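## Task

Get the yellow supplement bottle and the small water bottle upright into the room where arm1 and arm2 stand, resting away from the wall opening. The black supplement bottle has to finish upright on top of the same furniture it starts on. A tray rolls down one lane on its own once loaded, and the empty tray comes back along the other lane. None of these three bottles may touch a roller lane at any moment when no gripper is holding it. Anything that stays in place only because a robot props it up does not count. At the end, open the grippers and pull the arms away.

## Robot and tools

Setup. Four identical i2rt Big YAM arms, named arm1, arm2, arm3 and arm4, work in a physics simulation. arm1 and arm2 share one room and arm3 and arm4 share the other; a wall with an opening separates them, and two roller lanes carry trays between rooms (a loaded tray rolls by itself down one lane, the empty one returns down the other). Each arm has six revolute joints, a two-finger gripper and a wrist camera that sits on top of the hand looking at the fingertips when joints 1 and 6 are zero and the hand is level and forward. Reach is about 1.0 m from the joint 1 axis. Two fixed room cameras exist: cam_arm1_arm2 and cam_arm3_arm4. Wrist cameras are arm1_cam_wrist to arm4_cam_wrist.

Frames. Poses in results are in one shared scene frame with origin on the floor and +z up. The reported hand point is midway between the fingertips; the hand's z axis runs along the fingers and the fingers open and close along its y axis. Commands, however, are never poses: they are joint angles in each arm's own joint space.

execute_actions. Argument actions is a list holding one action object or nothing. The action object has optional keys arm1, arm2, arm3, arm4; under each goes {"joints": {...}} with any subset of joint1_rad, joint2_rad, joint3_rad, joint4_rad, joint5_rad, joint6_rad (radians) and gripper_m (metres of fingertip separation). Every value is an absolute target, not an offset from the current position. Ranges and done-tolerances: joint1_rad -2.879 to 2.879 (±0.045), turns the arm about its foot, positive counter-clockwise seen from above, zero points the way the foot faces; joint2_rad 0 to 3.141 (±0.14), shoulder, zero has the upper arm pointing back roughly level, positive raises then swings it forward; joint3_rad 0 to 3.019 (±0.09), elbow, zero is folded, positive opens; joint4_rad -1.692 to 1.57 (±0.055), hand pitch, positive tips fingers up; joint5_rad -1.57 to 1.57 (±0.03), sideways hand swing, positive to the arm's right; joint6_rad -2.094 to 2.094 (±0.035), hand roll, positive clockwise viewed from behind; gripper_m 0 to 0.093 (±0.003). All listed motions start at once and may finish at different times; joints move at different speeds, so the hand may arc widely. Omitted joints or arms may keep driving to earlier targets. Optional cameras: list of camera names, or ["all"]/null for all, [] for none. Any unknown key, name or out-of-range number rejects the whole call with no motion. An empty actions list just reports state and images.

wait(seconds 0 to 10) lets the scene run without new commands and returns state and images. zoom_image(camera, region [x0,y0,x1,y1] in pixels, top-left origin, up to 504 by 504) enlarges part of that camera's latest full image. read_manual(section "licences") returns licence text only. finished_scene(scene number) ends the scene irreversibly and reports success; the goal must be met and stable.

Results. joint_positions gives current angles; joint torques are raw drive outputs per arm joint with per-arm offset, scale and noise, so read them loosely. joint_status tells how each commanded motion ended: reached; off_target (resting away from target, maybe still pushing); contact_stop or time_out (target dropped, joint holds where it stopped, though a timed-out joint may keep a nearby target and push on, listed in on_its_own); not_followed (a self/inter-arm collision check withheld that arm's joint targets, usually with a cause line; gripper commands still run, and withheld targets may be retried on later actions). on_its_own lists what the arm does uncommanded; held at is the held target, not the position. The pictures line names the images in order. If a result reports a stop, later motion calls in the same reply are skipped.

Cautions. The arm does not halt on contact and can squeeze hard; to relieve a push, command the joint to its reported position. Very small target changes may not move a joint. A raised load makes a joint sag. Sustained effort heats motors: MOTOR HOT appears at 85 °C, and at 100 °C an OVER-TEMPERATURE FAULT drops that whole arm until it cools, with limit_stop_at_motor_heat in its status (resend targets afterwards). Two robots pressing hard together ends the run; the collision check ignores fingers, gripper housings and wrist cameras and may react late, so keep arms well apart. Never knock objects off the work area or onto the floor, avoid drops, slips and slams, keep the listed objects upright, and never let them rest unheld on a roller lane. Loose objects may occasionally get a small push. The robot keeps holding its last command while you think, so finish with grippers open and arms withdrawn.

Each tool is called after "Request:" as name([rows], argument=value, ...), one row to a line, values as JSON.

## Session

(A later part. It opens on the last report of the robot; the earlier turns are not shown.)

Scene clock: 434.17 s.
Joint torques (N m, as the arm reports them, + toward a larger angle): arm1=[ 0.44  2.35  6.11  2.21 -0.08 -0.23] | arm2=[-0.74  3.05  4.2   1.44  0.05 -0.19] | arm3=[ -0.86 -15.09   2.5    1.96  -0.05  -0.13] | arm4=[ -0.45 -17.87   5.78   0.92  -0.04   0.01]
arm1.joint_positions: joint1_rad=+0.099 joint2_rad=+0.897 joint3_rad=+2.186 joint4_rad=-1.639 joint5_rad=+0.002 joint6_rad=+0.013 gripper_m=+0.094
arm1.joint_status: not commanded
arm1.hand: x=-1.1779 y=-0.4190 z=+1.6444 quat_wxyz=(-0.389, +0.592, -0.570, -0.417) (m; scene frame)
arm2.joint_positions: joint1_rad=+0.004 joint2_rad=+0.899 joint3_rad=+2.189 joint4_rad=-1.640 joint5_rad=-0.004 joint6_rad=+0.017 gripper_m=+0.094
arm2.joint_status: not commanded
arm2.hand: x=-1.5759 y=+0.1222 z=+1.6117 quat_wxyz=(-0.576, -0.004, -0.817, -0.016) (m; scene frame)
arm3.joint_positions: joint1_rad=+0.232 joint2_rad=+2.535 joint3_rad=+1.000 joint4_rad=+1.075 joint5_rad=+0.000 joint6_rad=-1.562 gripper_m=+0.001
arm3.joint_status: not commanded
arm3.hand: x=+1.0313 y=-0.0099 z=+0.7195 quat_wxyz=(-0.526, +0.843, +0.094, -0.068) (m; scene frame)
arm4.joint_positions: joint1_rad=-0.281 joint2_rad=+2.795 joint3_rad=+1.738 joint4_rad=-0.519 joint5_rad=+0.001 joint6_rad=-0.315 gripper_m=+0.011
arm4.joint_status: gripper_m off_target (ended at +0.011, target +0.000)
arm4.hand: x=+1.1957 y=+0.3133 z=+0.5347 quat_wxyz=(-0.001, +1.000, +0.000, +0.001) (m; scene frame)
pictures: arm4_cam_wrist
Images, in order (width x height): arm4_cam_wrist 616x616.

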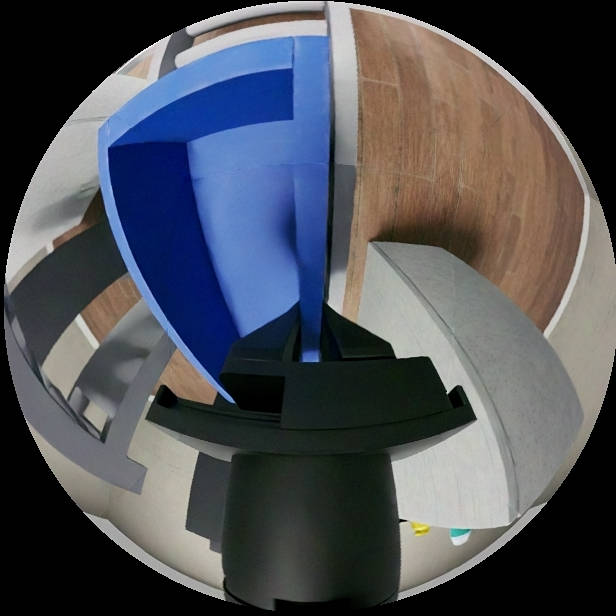

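Request:
execute_actions([
  {"arm4": {"joints": {"joint2_rad": 2.25, "joint4_rad": -1.059}}},
], cameras=["cam_arm3_arm4"])

Request:
execute_actions([
  {"arm4": {"joints": {"joint1_rad": 0.165, "joint2_rad": 2.16, "joint3_rad": 1.455, "joint4_rad": -1.031, "joint6_rad": 0.139}}},
], cameras=["arm3_cam_wrist", "arm4_cam_wrist", "cam_arm3_arm4"])

Scene clock: 473.70 s.
Joint torques (N m, as the arm reports them, + toward a larger angle): arm1=[ 0.48  2.46  6.12  2.2  -0.09 -0.23] | arm2=[-0.61  3.17  3.96  1.48  0.05 -0.16] | arm3=[ -0.17 -14.8    2.5    1.83  -0.01  -0.11] | arm4=[  0.28 -21.23   8.48   0.18  -0.07   0.02]
arm1.joint_positions: joint1_rad=+0.099 joint2_rad=+0.897 joint3_rad=+2.186 joint4_rad=-1.639 joint5_rad=+0.002 joint6_rad=+0.013 gripper_m=+0.094
arm1.joint_status: not commanded
arm1.hand: x=-1.1779 y=-0.4190 z=+1.6444 quat_wxyz=(-0.389, +0.592, -0.570, -0.417) (m; scene frame)
arm2.joint_positions: joint1_rad=+0.004 joint2_rad=+0.899 joint3_rad=+2.189 joint4_rad=-1.640 joint5_rad=-0.004 joint6_rad=+0.017 gripper_m=+0.094
arm2.joint_status: not commanded
arm2.hand: x=-1.5759 y=+0.1222 z=+1.6117 quat_wxyz=(-0.576, -0.004, -0.817, -0.016) (m; scene frame)
arm3.joint_positions: joint1_rad=+0.232 joint2_rad=+2.535 joint3_rad=+1.000 joint4_rad=+1.075 joint5_rad=+0.000 joint6_rad=-1.562 gripper_m=+0.001
arm3.joint_status: not commanded
arm3.hand: x=+1.0313 y=-0.0099 z=+0.7195 quat_wxyz=(-0.526, +0.843, +0.094, -0.068) (m; scene frame)
arm4.joint_positions: joint1_rad=-0.281 joint2_rad=+2.266 joint3_rad=+1.742 joint4_rad=-1.045 joint5_rad=+0.003 joint6_rad=-0.315 gripper_m=+0.011
arm4.joint_status: all done
arm4.hand: x=+1.1396 y=+0.3315 z=+0.8592 quat_wxyz=(-0.003, +1.000, +0.000, -0.002) (m; scene frame)
pictures: cam_arm3_arm4
Images, in order (width x height): cam_arm3_arm4 504x504.

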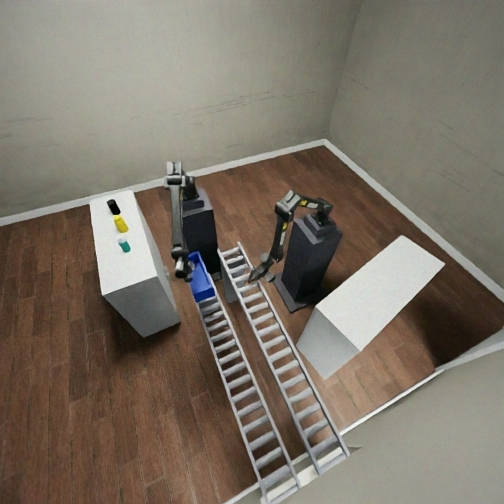

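Scene clock: 475.43 s.
Joint torques (N m, as the arm reports them, + toward a larger angle): arm1=[ 0.45  2.52  6.11  2.2  -0.1  -0.23] | arm2=[-0.8   3.43  3.97  1.38  0.06 -0.21] | arm3=[  0.34 -14.88   2.63   1.93  -0.04  -0.12] | arm4=[  0.46 -17.75   6.78   0.46  -0.11   0.03]
arm1.joint_positions: joint1_rad=+0.099 joint2_rad=+0.897 joint3_rad=+2.186 joint4_rad=-1.639 joint5_rad=+0.002 joint6_rad=+0.013 gripper_m=+0.094
arm1.joint_status: not commanded
arm1.hand: x=-1.1779 y=-0.4190 z=+1.6444 quat_wxyz=(-0.389, +0.592, -0.570, -0.417) (m; scene frame)
arm2.joint_positions: joint1_rad=+0.004 joint2_rad=+0.899 joint3_rad=+2.189 joint4_rad=-1.640 joint5_rad=-0.004 joint6_rad=+0.017 gripper_m=+0.094
arm2.joint_status: not commanded
arm2.hand: x=-1.5759 y=+0.1222 z=+1.6117 quat_wxyz=(-0.576, -0.004, -0.817, -0.016) (m; scene frame)
arm3.joint_positions: joint1_rad=+0.232 joint2_rad=+2.535 joint3_rad=+1.000 joint4_rad=+1.075 joint5_rad=+0.000 joint6_rad=-1.562 gripper_m=+0.001
arm3.joint_status: not commanded
arm3.hand: x=+1.0313 y=-0.0099 z=+0.7195 quat_wxyz=(-0.526, +0.843, +0.094, -0.068) (m; scene frame)
arm4.joint_positions: joint1_rad=+0.161 joint2_rad=+2.166 joint3_rad=+1.443 joint4_rad=-1.038 joint5_rad=+0.005 joint6_rad=+0.131 gripper_m=+0.011
arm4.joint_status: all done
arm4.hand: x=+1.2290 y=+0.0642 z=+0.8293 quat_wxyz=(-0.015, +0.996, -0.002, +0.092) (m; scene frame)
pictures: arm3_cam_wrist, arm4_cam_wrist, cam_arm3_arm4
Images, in order (width x height): arm3_cam_wrist 616x616, arm4_cam_wrist 616x616, cam_arm3_arm4 504x504.

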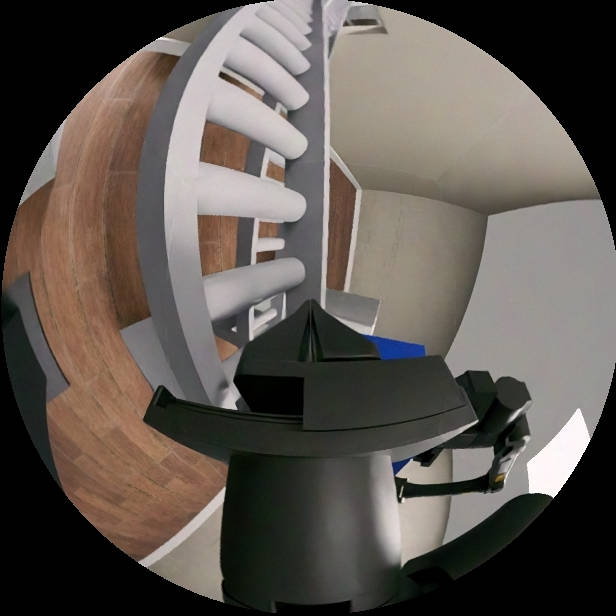

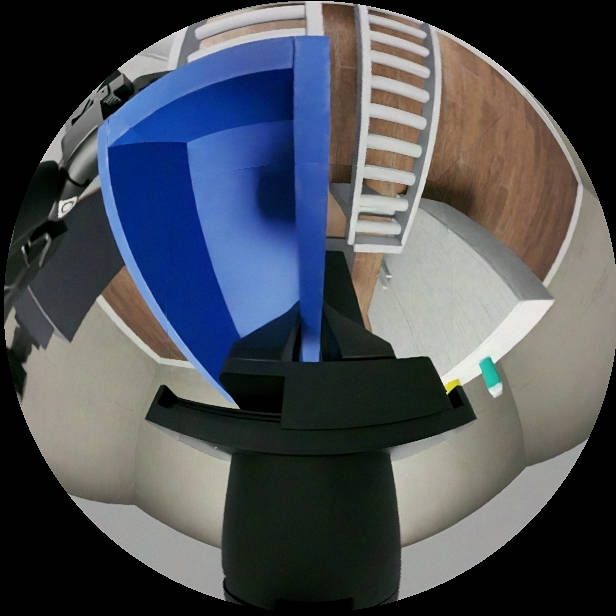

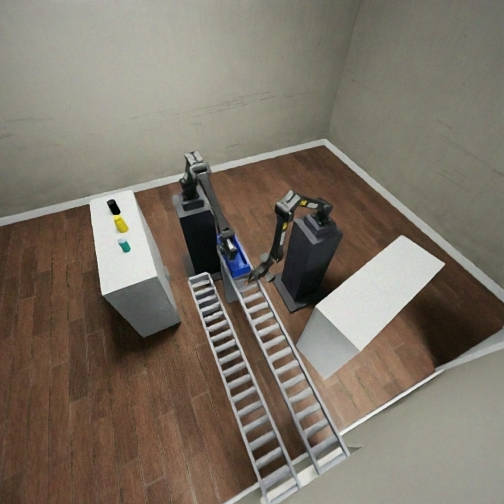

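Request:
execute_actions([
  {"arm4": {"joints": {"joint1_rad": 0.18, "joint2_rad": 2.28, "joint4_rad": -0.905, "joint5_rad": -0.03, "joint6_rad": 0.147}}},
], cameras=["arm3_cam_wrist", "arm4_cam_wrist", "cam_arm3_arm4"])

Scene clock: 495.53 s.
Joint torques (N m, as the arm reports them, + toward a larger angle): arm1=[ 0.42  2.43  6.11  2.19 -0.09 -0.23] | arm2=[-0.37  2.81  4.01  1.31  0.09 -0.14] | arm3=[ -1.07 -15.6    2.51   1.83   0.07  -0.1 ] | arm4=[  0.7  -17.9    6.51   0.94  -0.05   0.01]
arm1.joint_positions: joint1_rad=+0.099 joint2_rad=+0.897 joint3_rad=+2.186 joint4_rad=-1.639 joint5_rad=+0.002 joint6_rad=+0.013 gripper_m=+0.094
arm1.joint_status: not commanded
arm1.hand: x=-1.1779 y=-0.4190 z=+1.6444 quat_wxyz=(-0.389, +0.592, -0.570, -0.417) (m; scene frame)
arm2.joint_positions: joint1_rad=+0.004 joint2_rad=+0.899 joint3_rad=+2.189 joint4_rad=-1.640 joint5_rad=-0.004 joint6_rad=+0.017 gripper_m=+0.094
arm2.joint_status: not commanded
arm2.hand: x=-1.5759 y=+0.1222 z=+1.6117 quat_wxyz=(-0.576, -0.004, -0.817, -0.016) (m; scene frame)
arm3.joint_positions: joint1_rad=+0.238 joint2_rad=+2.537 joint3_rad=+1.000 joint4_rad=+1.075 joint5_rad=-0.002 joint6_rad=-1.562 gripper_m=+0.001
arm3.joint_status: not commanded
arm3.hand: x=+1.0272 y=-0.0113 z=+0.7188 quat_wxyz=(-0.525, +0.843, +0.098, -0.070) (m; scene frame)
arm4.joint_positions: joint1_rad=+0.175 joint2_rad=+2.279 joint3_rad=+1.443 joint4_rad=-0.922 joint5_rad=-0.026 joint6_rad=+0.139 gripper_m=+0.011
arm4.joint_status: all done
arm4.hand: x=+1.2308 y=+0.0517 z=+0.7661 quat_wxyz=(-0.001, +0.996, +0.000, +0.093) (m; scene frame)
pictures: arm3_cam_wrist, arm4_cam_wrist, cam_arm3_arm4
Images, in order (width x height): arm3_cam_wrist 616x616, arm4_cam_wrist 616x616, cam_arm3_arm4 504x504.

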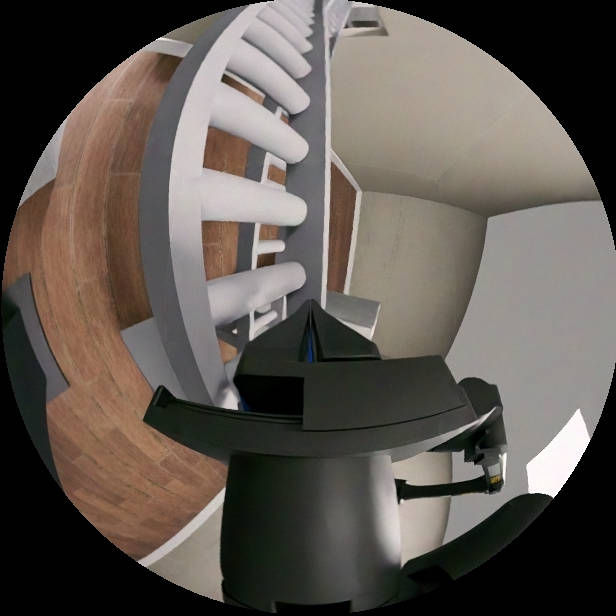

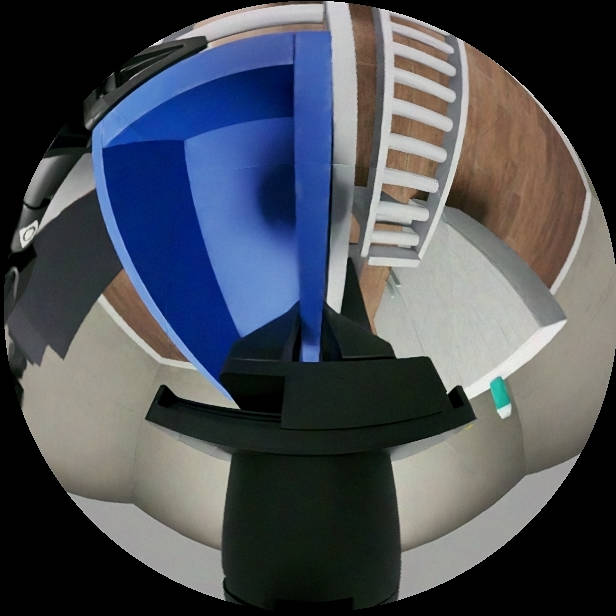

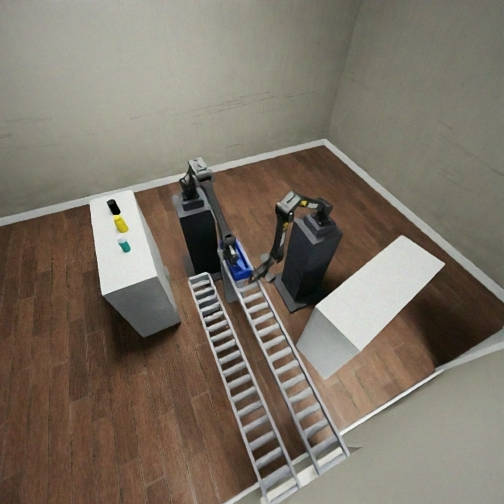

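Request:
execute_actions([
  {"arm3": {"joints": {"joint1_rad": 0.285}}, "arm4": {"joints": {"joint2_rad": 2.325, "joint4_rad": -0.87}}},
], cameras=["arm3_cam_wrist", "arm4_cam_wrist", "cam_arm3_arm4"])

Scene clock: 503.33 s.
Joint torques (N m, as the arm reports them, + toward a larger angle): arm1=[ 0.48  2.47  6.11  2.19 -0.09 -0.23] | arm2=[-0.87  2.78  4.04  1.45  0.05 -0.17] | arm3=[ -1.14 -15.52   2.47   2.05   0.02  -0.1 ] | arm4=[  0.04 -14.44   6.49   1.55  -0.18   0.05]
arm1.joint_positions: joint1_rad=+0.099 joint2_rad=+0.897 joint3_rad=+2.186 joint4_rad=-1.639 joint5_rad=+0.002 joint6_rad=+0.013 gripper_m=+0.094
arm1.joint_status: not commanded
arm1.hand: x=-1.1779 y=-0.4190 z=+1.6444 quat_wxyz=(-0.389, +0.592, -0.570, -0.417) (m; scene frame)
arm2.joint_positions: joint1_rad=+0.004 joint2_rad=+0.899 joint3_rad=+2.189 joint4_rad=-1.640 joint5_rad=-0.004 joint6_rad=+0.017 gripper_m=+0.094
arm2.joint_status: not commanded
arm2.hand: x=-1.5759 y=+0.1222 z=+1.6117 quat_wxyz=(-0.576, -0.004, -0.817, -0.016) (m; scene frame)
arm3.joint_positions: joint1_rad=+0.289 joint2_rad=+2.537 joint3_rad=+1.000 joint4_rad=+1.075 joint5_rad=-0.001 joint6_rad=-1.562 gripper_m=+0.001
arm3.joint_status: all done
arm3.hand: x=+0.9978 y=-0.0194 z=+0.7190 quat_wxyz=(-0.523, +0.840, +0.119, -0.083) (m; scene frame)
arm4.joint_positions: joint1_rad=+0.175 joint2_rad=+2.280 joint3_rad=+1.443 joint4_rad=-0.906 joint5_rad=-0.025 joint6_rad=+0.139 gripper_m=+0.011
arm4.joint_status: all done
arm4.hand: x=+1.2271 y=+0.0514 z=+0.7652 quat_wxyz=(-0.001, +0.996, +0.000, +0.085) (m; scene frame)
pictures: arm3_cam_wrist, arm4_cam_wrist, cam_arm3_arm4
Images, in order (width x height): arm3_cam_wrist 616x616, arm4_cam_wrist 616x616, cam_arm3_arm4 504x504.

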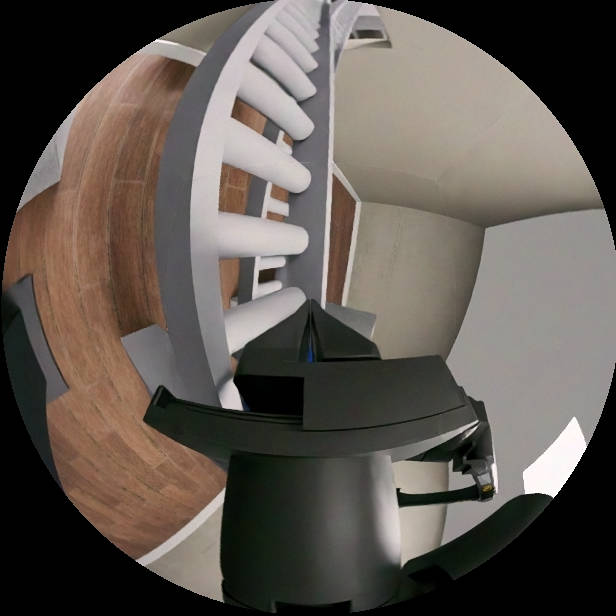

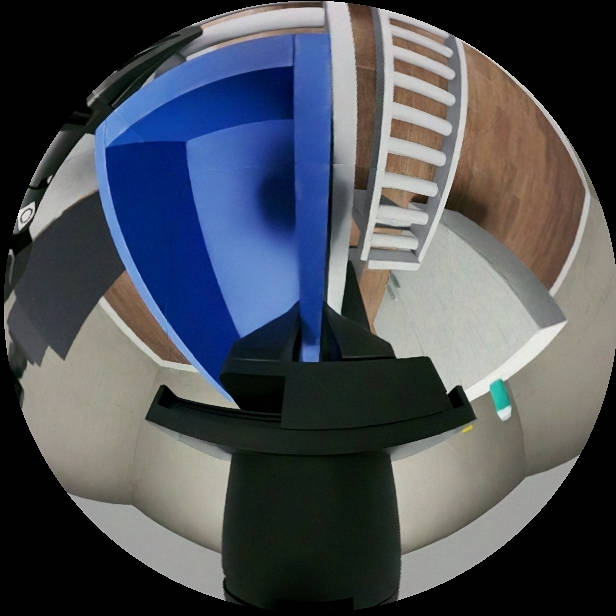

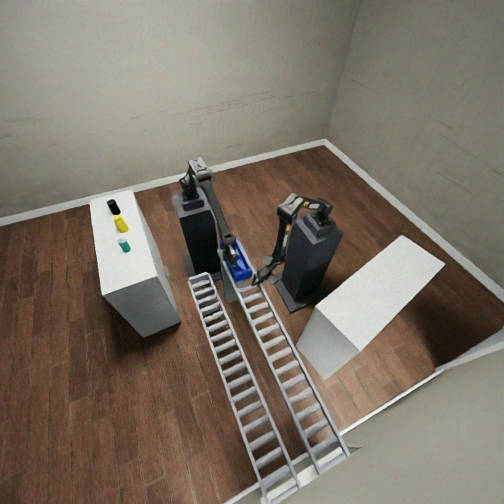

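Request:
zoom_image(camera="cam_arm3_arm4", region=[200, 220, 290, 310])

Request:
zoom_image(camera="arm4_cam_wrist", region=[230, 0, 400, 340])

Region (200, 220, 290, 310) of cam_arm3_arm4's 504x504 image, scaled by 5.600, with more detail than that image has.

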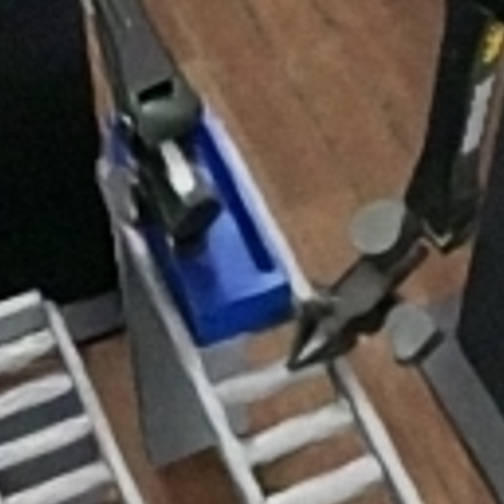

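Region (230, 0, 400, 340) of arm4_cam_wrist's 616x616 image, scaled by 1.482, with more detail than that image has.

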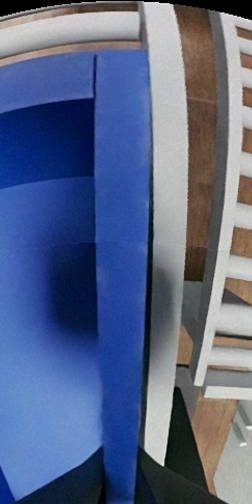

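Request:
zoom_image(camera="arm4_cam_wrist", region=[60, 0, 380, 200])

Region (60, 0, 380, 200) of arm4_cam_wrist's 616x616 image, scaled by 1.575, with more detail than that image has; it fills the top 315 rows of this view, and the rest is white.

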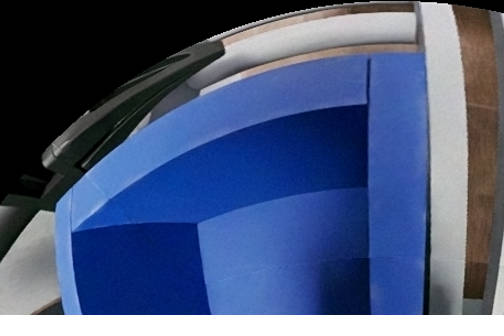

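Request:
execute_actions([
  {"arm4": {"joints": {"joint2_rad": 2.28, "joint4_rad": -0.906, "gripper_m": 0.035}}},
], cameras=["arm4_cam_wrist", "cam_arm3_arm4"])

Scene clock: 526.70 s.
Joint torques (N m, as the arm reports them, + toward a larger angle): arm1=[ 0.42  2.49  6.08  2.18 -0.09 -0.23] | arm2=[-0.36  3.97  4.27  1.44  0.07 -0.16] | arm3=[ -1.62 -14.96   2.56   1.91   0.06  -0.07] | arm4=[  0.34 -17.78   6.36   0.67   0.02   0.04]
arm1.joint_positions: joint1_rad=+0.099 joint2_rad=+0.897 joint3_rad=+2.186 joint4_rad=-1.639 joint5_rad=+0.002 joint6_rad=+0.013 gripper_m=+0.094
arm1.joint_status: not commanded
arm1.hand: x=-1.1779 y=-0.4190 z=+1.6444 quat_wxyz=(-0.389, +0.592, -0.570, -0.417) (m; scene frame)
arm2.joint_positions: joint1_rad=+0.004 joint2_rad=+0.899 joint3_rad=+2.189 joint4_rad=-1.640 joint5_rad=-0.004 joint6_rad=+0.017 gripper_m=+0.094
arm2.joint_status: not commanded
arm2.hand: x=-1.5759 y=+0.1222 z=+1.6117 quat_wxyz=(-0.576, -0.004, -0.817, -0.016) (m; scene frame)
arm3.joint_positions: joint1_rad=+0.289 joint2_rad=+2.537 joint3_rad=+1.000 joint4_rad=+1.075 joint5_rad=-0.001 joint6_rad=-1.562 gripper_m=+0.001
arm3.joint_status: not commanded
arm3.hand: x=+0.9978 y=-0.0194 z=+0.7190 quat_wxyz=(-0.523, +0.840, +0.119, -0.083) (m; scene frame)
arm4.joint_positions: joint1_rad=+0.175 joint2_rad=+2.279 joint3_rad=+1.443 joint4_rad=-0.906 joint5_rad=-0.028 joint6_rad=+0.140 gripper_m=+0.035
arm4.joint_status: all done
arm4.hand: x=+1.2270 y=+0.0509 z=+0.7656 quat_wxyz=(+0.001, +0.996, +0.000, +0.085) (m; scene frame)
pictures: arm4_cam_wrist, cam_arm3_arm4
Images, in order (width x height): arm4_cam_wrist 616x616, cam_arm3_arm4 504x504.

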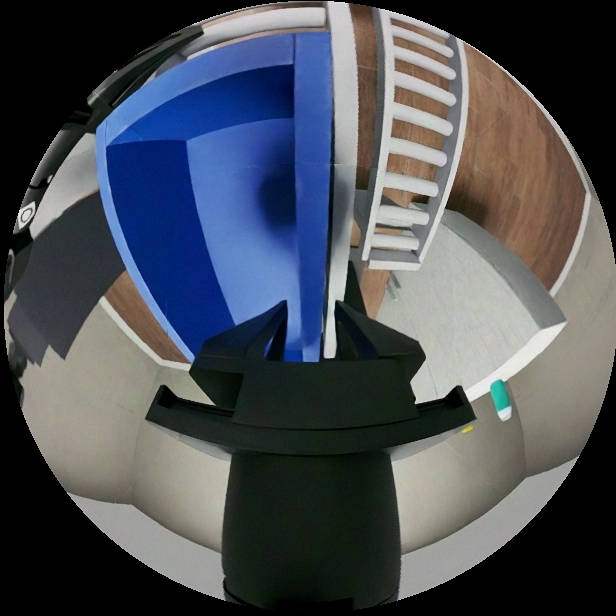

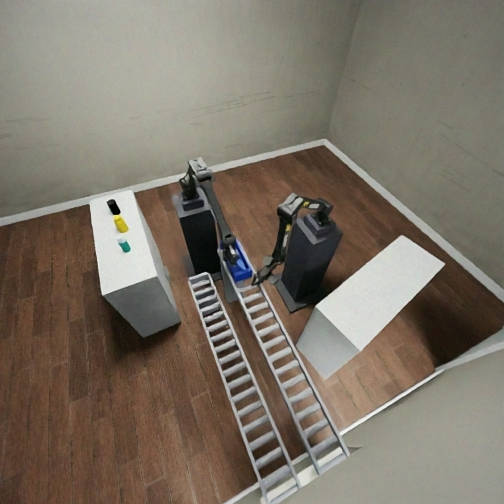

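Request:
execute_actions([
  {"arm4": {"joints": {"joint2_rad": 1.88, "joint3_rad": 1.475, "joint4_rad": -1.15, "joint5_rad": 0.0}}, "arm1": {"joints": {"joint1_rad": 0.04, "joint2_rad": 1.8, "joint3_rad": 1.68, "joint4_rad": -0.6, "joint5_rad": 1.5, "gripper_m": 0.02}}},
], cameras=["arm4_cam_wrist"])

Request:
execute_actions([
  {"arm4": {"joints": {"joint1_rad": -1.2, "gripper_m": 0.09}}, "arm1": {"joints": {"joint2_rad": 2.6, "joint4_rad": 0.94}}},
], cameras=["arm4_cam_wrist", "arm1_cam_wrist"])

Scene clock: 635.27 s.
Joint torques (N m, as the arm reports them, + toward a larger angle): arm1=[  0.05 -14.95  14.32   2.36   0.59  -0.12] | arm2=[-0.88  2.84  3.98  1.19  0.05 -0.14] | arm3=[ -0.93 -15.51   2.44   2.08   0.01  -0.07] | arm4=[  0.39 -14.86   8.45   0.03   0.14   0.05]
arm1.joint_positions: joint1_rad=+0.045 joint2_rad=+1.781 joint3_rad=+1.643 joint4_rad=-0.611 joint5_rad=+1.497 joint6_rad=+0.009 gripper_m=+0.020
arm1.joint_status: all done
arm1.hand: x=-0.9997 y=+0.0121 z=+1.2643 quat_wxyz=(-0.647, +0.283, -0.669, +0.232) (m; scene frame)
arm2.joint_positions: joint1_rad=+0.004 joint2_rad=+0.899 joint3_rad=+2.189 joint4_rad=-1.640 joint5_rad=-0.004 joint6_rad=+0.017 gripper_m=+0.094
arm2.joint_status: not commanded
arm2.hand: x=-1.5759 y=+0.1222 z=+1.6117 quat_wxyz=(-0.576, -0.004, -0.817, -0.016) (m; scene frame)
arm3.joint_positions: joint1_rad=+0.289 joint2_rad=+2.537 joint3_rad=+1.000 joint4_rad=+1.075 joint5_rad=-0.001 joint6_rad=-1.562 gripper_m=+0.001
arm3.joint_status: not commanded
arm3.hand: x=+0.9978 y=-0.0194 z=+0.7190 quat_wxyz=(-0.523, +0.840, +0.119, -0.083) (m; scene frame)
arm4.joint_positions: joint1_rad=+0.175 joint2_rad=+1.871 joint3_rad=+1.467 joint4_rad=-1.133 joint5_rad=-0.002 joint6_rad=+0.140 gripper_m=+0.035
arm4.joint_status: all done
arm4.hand: x=+1.2033 y=+0.0514 z=+0.9933 quat_wxyz=(+0.002, +1.000, +0.001, -0.018) (m; scene frame)
pictures: arm4_cam_wrist
Images, in order (width x height): arm4_cam_wrist 616x616.

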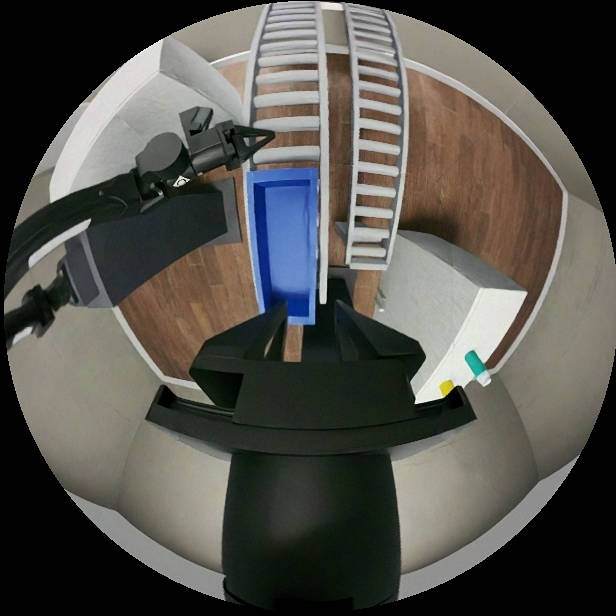

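Scene clock: 637.17 s.
Joint torques (N m, as the arm reports them, + toward a larger angle): arm1=[  0.16 -19.44   9.53   2.63   0.02  -0.18] | arm2=[-0.93  3.36  4.21  1.45  0.03 -0.16] | arm3=[ -0.32 -15.08   2.65   1.87   0.06  -0.1 ] | arm4=[  0.98 -14.49   8.34  -0.08  -0.04   0.08]
arm1.joint_positions: joint1_rad=+0.045 joint2_rad=+2.583 joint3_rad=+1.654 joint4_rad=+0.926 joint5_rad=+1.500 joint6_rad=+0.009 gripper_m=+0.020
arm1.joint_status: all done
arm1.hand: x=-1.0015 y=+0.0938 z=+0.8553 quat_wxyz=(-0.705, +0.026, -0.708, -0.025) (m; scene frame)
arm2.joint_positions: joint1_rad=+0.004 joint2_rad=+0.899 joint3_rad=+2.189 joint4_rad=-1.640 joint5_rad=-0.004 joint6_rad=+0.017 gripper_m=+0.094
arm2.joint_status: not commanded
arm2.hand: x=-1.5759 y=+0.1222 z=+1.6117 quat_wxyz=(-0.576, -0.004, -0.817, -0.016) (m; scene frame)
arm3.joint_positions: joint1_rad=+0.289 joint2_rad=+2.537 joint3_rad=+1.000 joint4_rad=+1.075 joint5_rad=-0.001 joint6_rad=-1.562 gripper_m=+0.001
arm3.joint_status: not commanded
arm3.hand: x=+0.9978 y=-0.0194 z=+0.7190 quat_wxyz=(-0.523, +0.840, +0.119, -0.083) (m; scene frame)
arm4.joint_positions: joint1_rad=-1.206 joint2_rad=+1.871 joint3_rad=+1.467 joint4_rad=-1.133 joint5_rad=+0.002 joint6_rad=+0.140 gripper_m=+0.090
arm4.joint_status: all done
arm4.hand: x=+1.5752 y=+0.6579 z=+0.9934 quat_wxyz=(-0.009, +0.771, -0.636, -0.016) (m; scene frame)
pictures: arm1_cam_wrist, arm4_cam_wrist
Images, in order (width x height): arm1_cam_wrist 616x616, arm4_cam_wrist 616x616.

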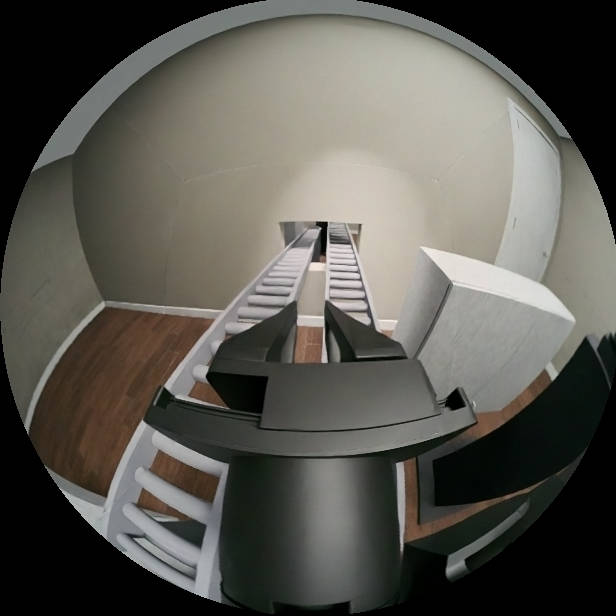

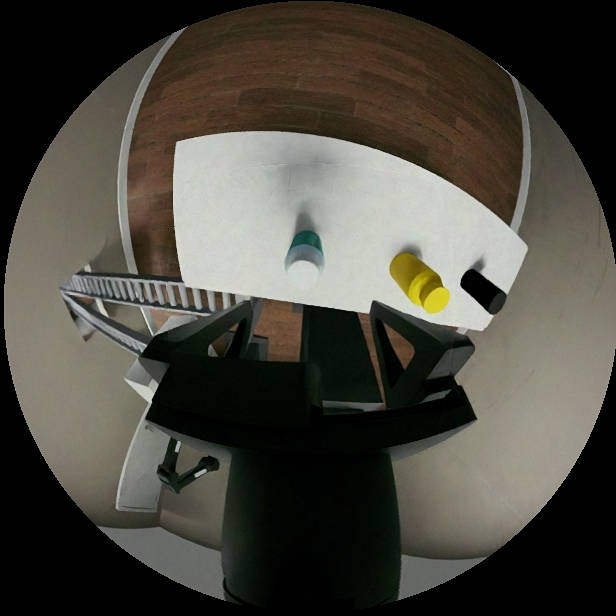

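Request:
zoom_image(camera="arm1_cam_wrist", region=[260, 200, 380, 300])

Request:
zoom_image(camera="arm4_cam_wrist", region=[230, 190, 390, 320])

Region (260, 200, 380, 300) of arm1_cam_wrist's 616x616 image, scaled by 4.200, with more detail than that image has.

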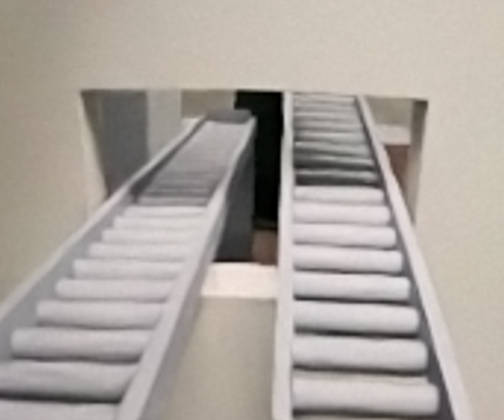

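Region (230, 190, 390, 320) of arm4_cam_wrist's 616x616 image, scaled by 3.150, with more detail than that image has; it fills the top 410 rows of this view, and the rest is white.

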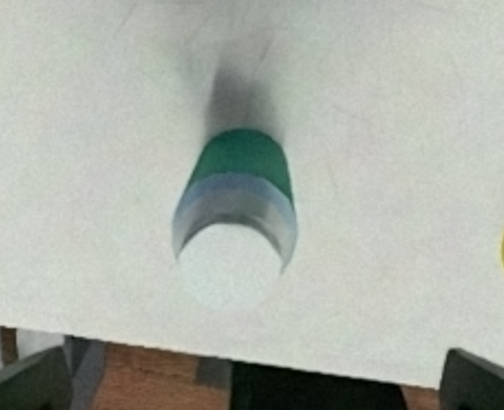

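Request:
execute_actions([
  {"arm4": {"joints": {"joint1_rad": -1.183, "joint2_rad": 2.06, "joint3_rad": 1.378, "joint4_rad": -0.862}}, "arm1": {"joints": {"joint2_rad": 2.93, "joint3_rad": 1.45, "joint4_rad": 1.495, "joint6_rad": -1.571, "gripper_m": 0.0}}},
], cameras=["arm4_cam_wrist", "arm1_cam_wrist", "cam_arm3_arm4"])

Scene clock: 682.97 s.
Joint torques (N m, as the arm reports them, + toward a larger angle): arm1=[  0.15 -15.44   2.82   2.59  -0.05  -0.11] | arm2=[-1.17  2.18  4.01  1.35  0.   -0.19] | arm3=[ -0.93 -16.02   2.58   2.11   0.03  -0.08] | arm4=[  0.6  -16.87   7.38   1.14  -0.01   0.03]
arm1.joint_positions: joint1_rad=+0.045 joint2_rad=+2.909 joint3_rad=+1.450 joint4_rad=+1.483 joint5_rad=+1.500 joint6_rad=-1.557 gripper_m=+0.001
arm1.joint_status: all done
arm1.hand: x=-1.0021 y=-0.0670 z=+0.6633 quat_wxyz=(-0.524, +0.511, -0.490, +0.473) (m; scene frame)
arm2.joint_positions: joint1_rad=+0.004 joint2_rad=+0.899 joint3_rad=+2.189 joint4_rad=-1.640 joint5_rad=-0.004 joint6_rad=+0.017 gripper_m=+0.094
arm2.joint_status: not commanded
arm2.hand: x=-1.5759 y=+0.1222 z=+1.6117 quat_wxyz=(-0.576, -0.004, -0.817, -0.016) (m; scene frame)
arm3.joint_positions: joint1_rad=+0.289 joint2_rad=+2.537 joint3_rad=+1.000 joint4_rad=+1.075 joint5_rad=-0.001 joint6_rad=-1.562 gripper_m=+0.001
arm3.joint_status: not commanded
arm3.hand: x=+0.9978 y=-0.0194 z=+0.7190 quat_wxyz=(-0.523, +0.840, +0.119, -0.083) (m; scene frame)
arm4.joint_positions: joint1_rad=-1.186 joint2_rad=+2.059 joint3_rad=+1.364 joint4_rad=-0.879 joint5_rad=+0.002 joint6_rad=+0.140 gripper_m=+0.090
arm4.joint_status: all done
arm4.hand: x=+1.5664 y=+0.6487 z=+0.8598 quat_wxyz=(+0.000, +0.778, -0.629, +0.000) (m; scene frame)
pictures: arm1_cam_wrist, arm4_cam_wrist, cam_arm3_arm4
Images, in order (width x height): arm1_cam_wrist 616x616, arm4_cam_wrist 616x616, cam_arm3_arm4 504x504.

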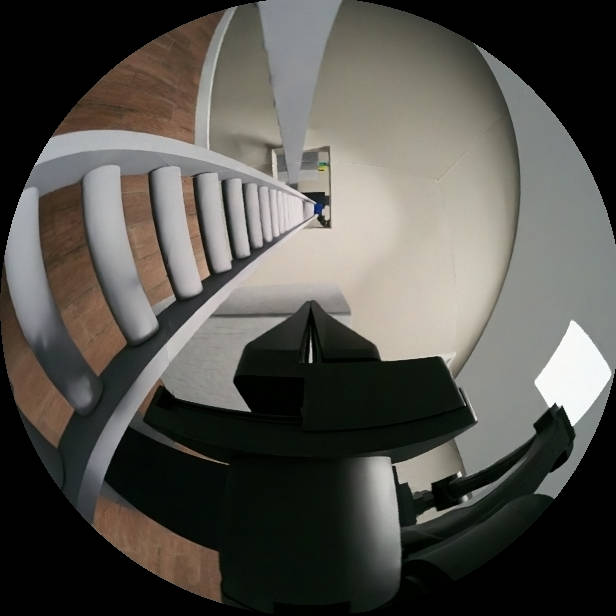

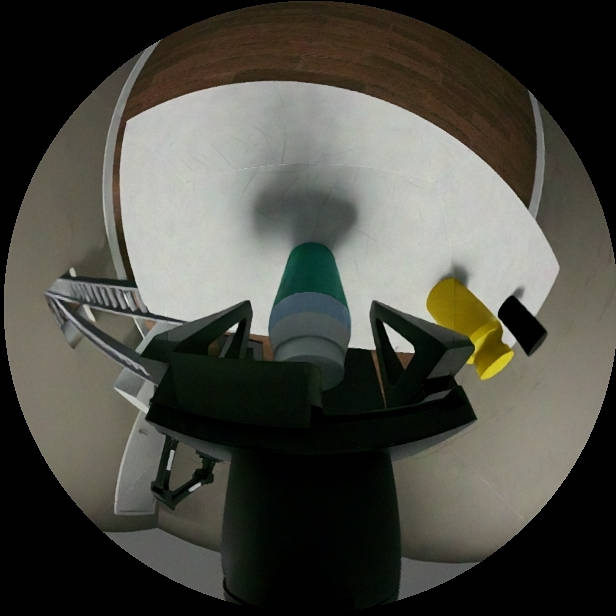

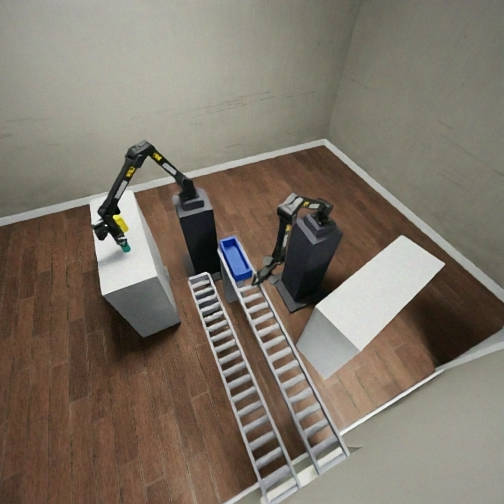

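Request:
zoom_image(camera="cam_arm3_arm4", region=[195, 220, 285, 310])

Request:
zoom_image(camera="arm1_cam_wrist", region=[250, 140, 350, 240])

Request:
zoom_image(camera="cam_arm3_arm4", region=[80, 190, 160, 270])

Region (195, 220, 285, 310) of cam_arm3_arm4's 504x504 image, scaled by 5.600, with more detail than that image has.

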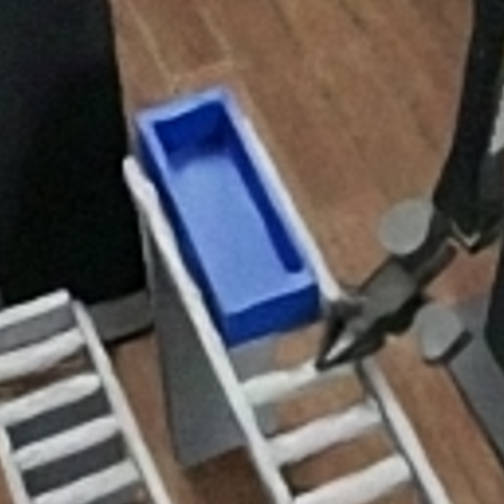

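Region (250, 140, 350, 240) of arm1_cam_wrist's 616x616 image, scaled by 5.040, with more detail than that image has.

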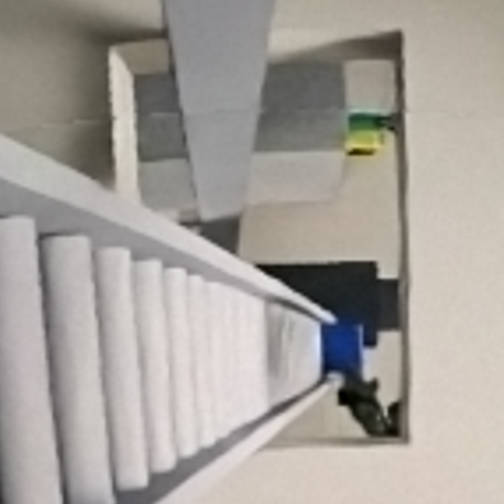

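Region (80, 190, 160, 270) of cam_arm3_arm4's 504x504 image, scaled by 6.300, with more detail than that image has.

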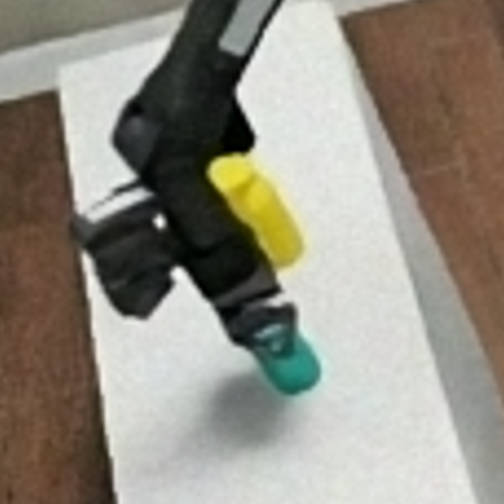

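Request:
execute_actions([
  {"arm4": {"joints": {"gripper_m": 0.03}}},
], cameras=["arm4_cam_wrist"])

Scene clock: 702.40 s.
Joint torques (N m, as the arm reports them, + toward a larger angle): arm1=[  0.06 -15.89   2.83   2.59  -0.04  -0.13] | arm2=[-1.2   3.16  4.02  1.45  0.04 -0.17] | arm3=[ -1.2  -15.49   2.62   2.15  -0.01  -0.06] | arm4=[  0.28 -16.26   7.5    0.93   0.09   0.03]
arm1.joint_positions: joint1_rad=+0.045 joint2_rad=+2.909 joint3_rad=+1.450 joint4_rad=+1.483 joint5_rad=+1.500 joint6_rad=-1.558 gripper_m=+0.001
arm1.joint_status: not commanded
arm1.hand: x=-1.0021 y=-0.0670 z=+0.6633 quat_wxyz=(-0.524, +0.511, -0.490, +0.474) (m; scene frame)
arm2.joint_positions: joint1_rad=+0.004 joint2_rad=+0.899 joint3_rad=+2.189 joint4_rad=-1.640 joint5_rad=-0.004 joint6_rad=+0.017 gripper_m=+0.094
arm2.joint_status: not commanded
arm2.hand: x=-1.5759 y=+0.1222 z=+1.6117 quat_wxyz=(-0.576, -0.004, -0.817, -0.016) (m; scene frame)
arm3.joint_positions: joint1_rad=+0.289 joint2_rad=+2.537 joint3_rad=+1.000 joint4_rad=+1.075 joint5_rad=-0.001 joint6_rad=-1.562 gripper_m=+0.001
arm3.joint_status: not commanded
arm3.hand: x=+0.9978 y=-0.0194 z=+0.7190 quat_wxyz=(-0.523, +0.840, +0.119, -0.083) (m; scene frame)
arm4.joint_positions: joint1_rad=-1.186 joint2_rad=+2.059 joint3_rad=+1.364 joint4_rad=-0.878 joint5_rad=+0.000 joint6_rad=+0.140 gripper_m=+0.051
arm4.joint_status: gripper_m off_target (ended at +0.051, target +0.030)
arm4.hand: x=+1.5661 y=+0.6488 z=+0.8598 quat_wxyz=(+0.001, +0.778, -0.629, -0.001) (m; scene frame)
pictures: arm4_cam_wrist
Images, in order (width x height): arm4_cam_wrist 616x616.

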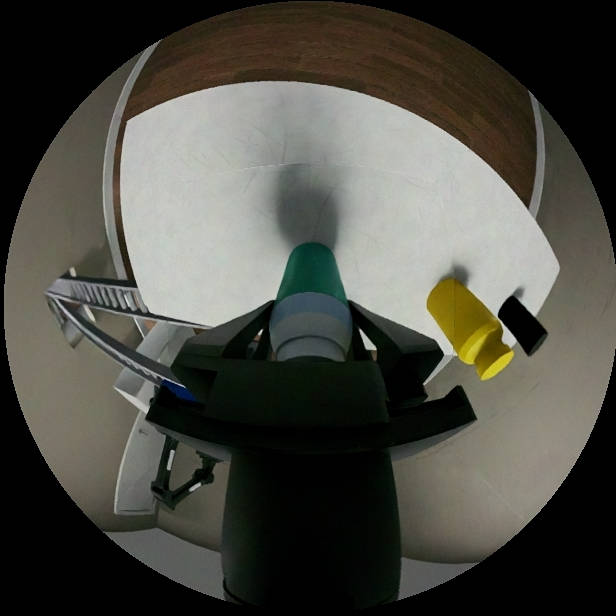

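Request:
execute_actions([
  {"arm4": {"joints": {"joint1_rad": 0.228, "joint3_rad": 1.72, "joint4_rad": -1.23, "joint6_rad": 0.2}}},
], cameras=[])

Request:
execute_actions([
  {"arm4": {"joints": {"joint2_rad": 2.32, "joint3_rad": 1.94, "joint4_rad": -1.278}}},
], cameras=["arm4_cam_wrist", "cam_arm3_arm4", "arm1_cam_wrist"])

Scene clock: 740.10 s.
Joint torques (N m, as the arm reports them, + toward a larger angle): arm1=[  0.01 -15.88   2.83   2.57  -0.05  -0.13] | arm2=[-0.55  3.15  4.17  1.45  0.06 -0.15] | arm3=[ -0.74 -15.06   2.76   1.89   0.1   -0.11] | arm4=[  0.12 -18.17   8.61  -0.21   0.24   0.06]
arm1.joint_positions: joint1_rad=+0.045 joint2_rad=+2.909 joint3_rad=+1.450 joint4_rad=+1.483 joint5_rad=+1.500 joint6_rad=-1.558 gripper_m=+0.001
arm1.joint_status: not commanded
arm1.hand: x=-1.0021 y=-0.0670 z=+0.6633 quat_wxyz=(-0.524, +0.511, -0.490, +0.474) (m; scene frame)
arm2.joint_positions: joint1_rad=+0.004 joint2_rad=+0.899 joint3_rad=+2.189 joint4_rad=-1.640 joint5_rad=-0.004 joint6_rad=+0.017 gripper_m=+0.094
arm2.joint_status: not commanded
arm2.hand: x=-1.5759 y=+0.1222 z=+1.6117 quat_wxyz=(-0.576, -0.004, -0.817, -0.016) (m; scene frame)
arm3.joint_positions: joint1_rad=+0.289 joint2_rad=+2.537 joint3_rad=+1.000 joint4_rad=+1.075 joint5_rad=-0.001 joint6_rad=-1.562 gripper_m=+0.001
arm3.joint_status: not commanded
arm3.hand: x=+0.9978 y=-0.0194 z=+0.7190 quat_wxyz=(-0.523, +0.840, +0.119, -0.083) (m; scene frame)
arm4.joint_positions: joint1_rad=+0.229 joint2_rad=+2.070 joint3_rad=+1.708 joint4_rad=-1.213 joint5_rad=-0.002 joint6_rad=+0.190 gripper_m=+0.051
arm4.joint_status: all done
arm4.hand: x=+1.1487 y=+0.0100 z=+0.9668 quat_wxyz=(-0.001, +1.000, +0.003, +0.001) (m; scene frame)
pictures: none
No camera images: the call's "cameras" was empty. Leave "cameras" out to get every camera's image.

Scene clock: 741.33 s.
Joint torques (N m, as the arm reports them, + toward a larger angle): arm1=[  0.03 -15.93   2.8    2.62  -0.05  -0.13] | arm2=[-0.98  3.23  4.23  1.48  0.04 -0.13] | arm3=[ -1.08 -15.38   2.6    2.03  -0.01  -0.07] | arm4=[ -0.24 -22.52  10.58  -0.18   0.15   0.08]
arm1.joint_positions: joint1_rad=+0.045 joint2_rad=+2.909 joint3_rad=+1.450 joint4_rad=+1.483 joint5_rad=+1.500 joint6_rad=-1.558 gripper_m=+0.001
arm1.joint_status: not commanded
arm1.hand: x=-1.0021 y=-0.0670 z=+0.6633 quat_wxyz=(-0.524, +0.511, -0.490, +0.474) (m; scene frame)
arm2.joint_positions: joint1_rad=+0.004 joint2_rad=+0.899 joint3_rad=+2.189 joint4_rad=-1.640 joint5_rad=-0.004 joint6_rad=+0.017 gripper_m=+0.094
arm2.joint_status: not commanded
arm2.hand: x=-1.5759 y=+0.1222 z=+1.6117 quat_wxyz=(-0.576, -0.004, -0.817, -0.016) (m; scene frame)
arm3.joint_positions: joint1_rad=+0.289 joint2_rad=+2.537 joint3_rad=+1.000 joint4_rad=+1.075 joint5_rad=-0.001 joint6_rad=-1.562 gripper_m=+0.001
arm3.joint_status: not commanded
arm3.hand: x=+0.9978 y=-0.0194 z=+0.7190 quat_wxyz=(-0.523, +0.840, +0.119, -0.083) (m; scene frame)
arm4.joint_positions: joint1_rad=+0.229 joint2_rad=+2.344 joint3_rad=+1.891 joint4_rad=-1.266 joint5_rad=-0.002 joint6_rad=+0.190 gripper_m=+0.051
arm4.joint_status: all done
arm4.hand: x=+1.1254 y=+0.0056 z=+0.8613 quat_wxyz=(-0.014, +0.997, +0.002, +0.071) (m; scene frame)
pictures: arm1_cam_wrist, arm4_cam_wrist, cam_arm3_arm4
Images, in order (width x height): arm1_cam_wrist 616x616, arm4_cam_wrist 616x616, cam_arm3_arm4 504x504.

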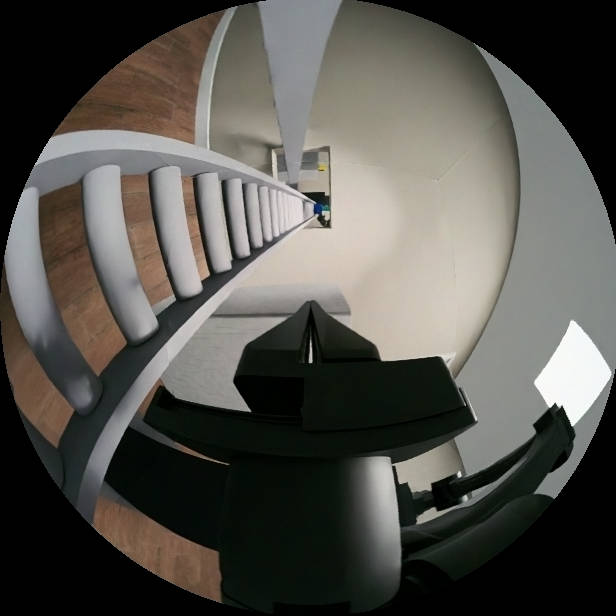

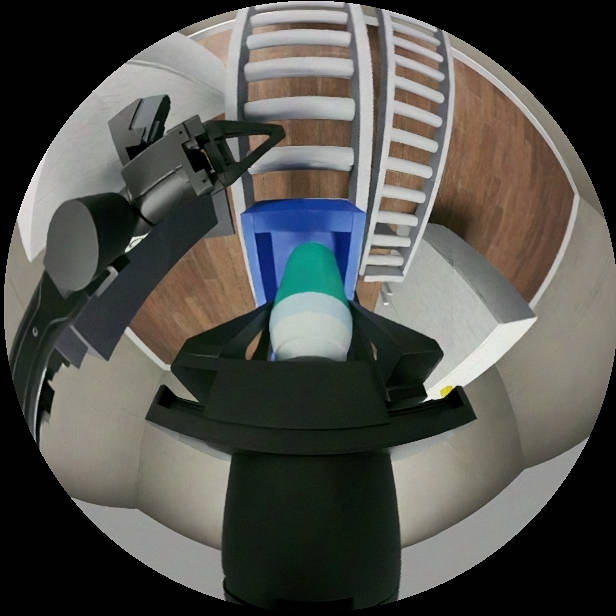

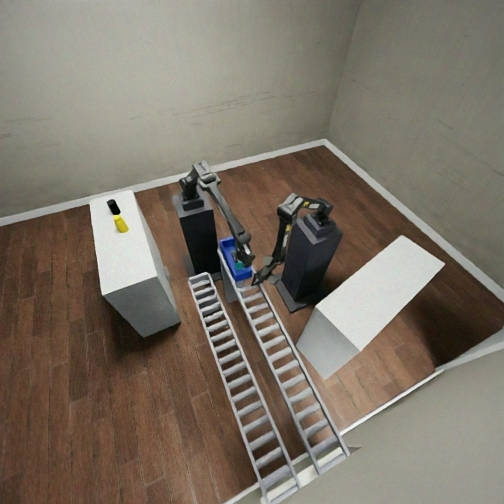

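Request:
zoom_image(camera="arm4_cam_wrist", region=[200, 110, 400, 320])

Region (200, 110, 400, 320) of arm4_cam_wrist's 616x616 image, scaled by 2.400, with more detail than that image has; it fills the left 480 columns of this view, and the rest is white.

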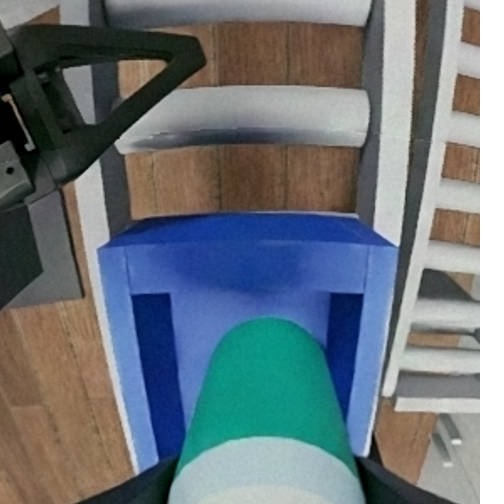

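Request:
execute_actions([
  {"arm4": {"joints": {"joint1_rad": 0.243, "joint3_rad": 1.79, "joint4_rad": -1.11}}},
], cameras=["arm4_cam_wrist"])

Scene clock: 773.20 s.
Joint torques (N m, as the arm reports them, + toward a larger angle): arm1=[ -0.01 -15.92   2.83   2.58  -0.05  -0.13] | arm2=[-1.46  3.68  3.96  1.35  0.09 -0.19] | arm3=[ -1.9  -15.68   2.44   2.15   0.08  -0.08] | arm4=[ -0.06 -21.08   8.2    0.72   0.17  -0.03]
arm1.joint_positions: joint1_rad=+0.045 joint2_rad=+2.909 joint3_rad=+1.450 joint4_rad=+1.483 joint5_rad=+1.500 joint6_rad=-1.558 gripper_m=+0.001
arm1.joint_status: not commanded
arm1.hand: x=-1.0021 y=-0.0670 z=+0.6633 quat_wxyz=(-0.524, +0.511, -0.490, +0.474) (m; scene frame)
arm2.joint_positions: joint1_rad=+0.004 joint2_rad=+0.899 joint3_rad=+2.189 joint4_rad=-1.640 joint5_rad=-0.004 joint6_rad=+0.017 gripper_m=+0.094
arm2.joint_status: not commanded
arm2.hand: x=-1.5759 y=+0.1222 z=+1.6117 quat_wxyz=(-0.576, -0.004, -0.817, -0.016) (m; scene frame)
arm3.joint_positions: joint1_rad=+0.289 joint2_rad=+2.537 joint3_rad=+1.000 joint4_rad=+1.075 joint5_rad=-0.001 joint6_rad=-1.562 gripper_m=+0.001
arm3.joint_status: not commanded
arm3.hand: x=+0.9978 y=-0.0194 z=+0.7190 quat_wxyz=(-0.523, +0.840, +0.119, -0.083) (m; scene frame)
arm4.joint_positions: joint1_rad=+0.238 joint2_rad=+2.332 joint3_rad=+1.775 joint4_rad=-1.124 joint5_rad=-0.002 joint6_rad=+0.190 gripper_m=+0.051
arm4.joint_status: all done
arm4.hand: x=+1.1390 y=+0.0030 z=+0.8291 quat_wxyz=(-0.011, +0.999, +0.007, +0.053) (m; scene frame)
pictures: arm4_cam_wrist
Images, in order (width x height): arm4_cam_wrist 616x616.

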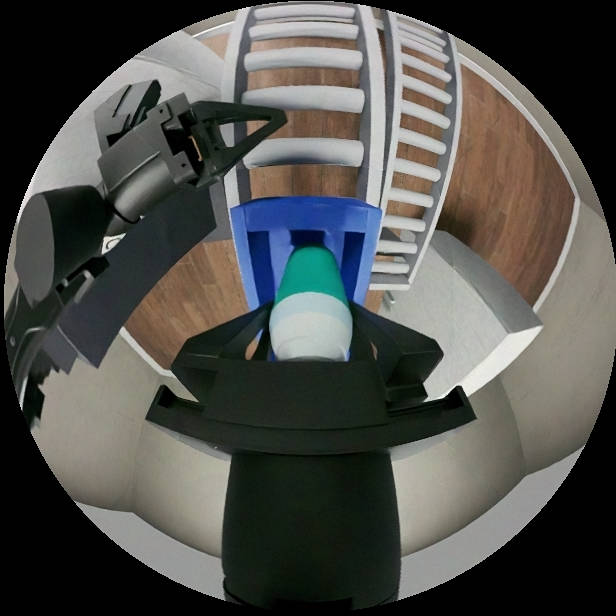

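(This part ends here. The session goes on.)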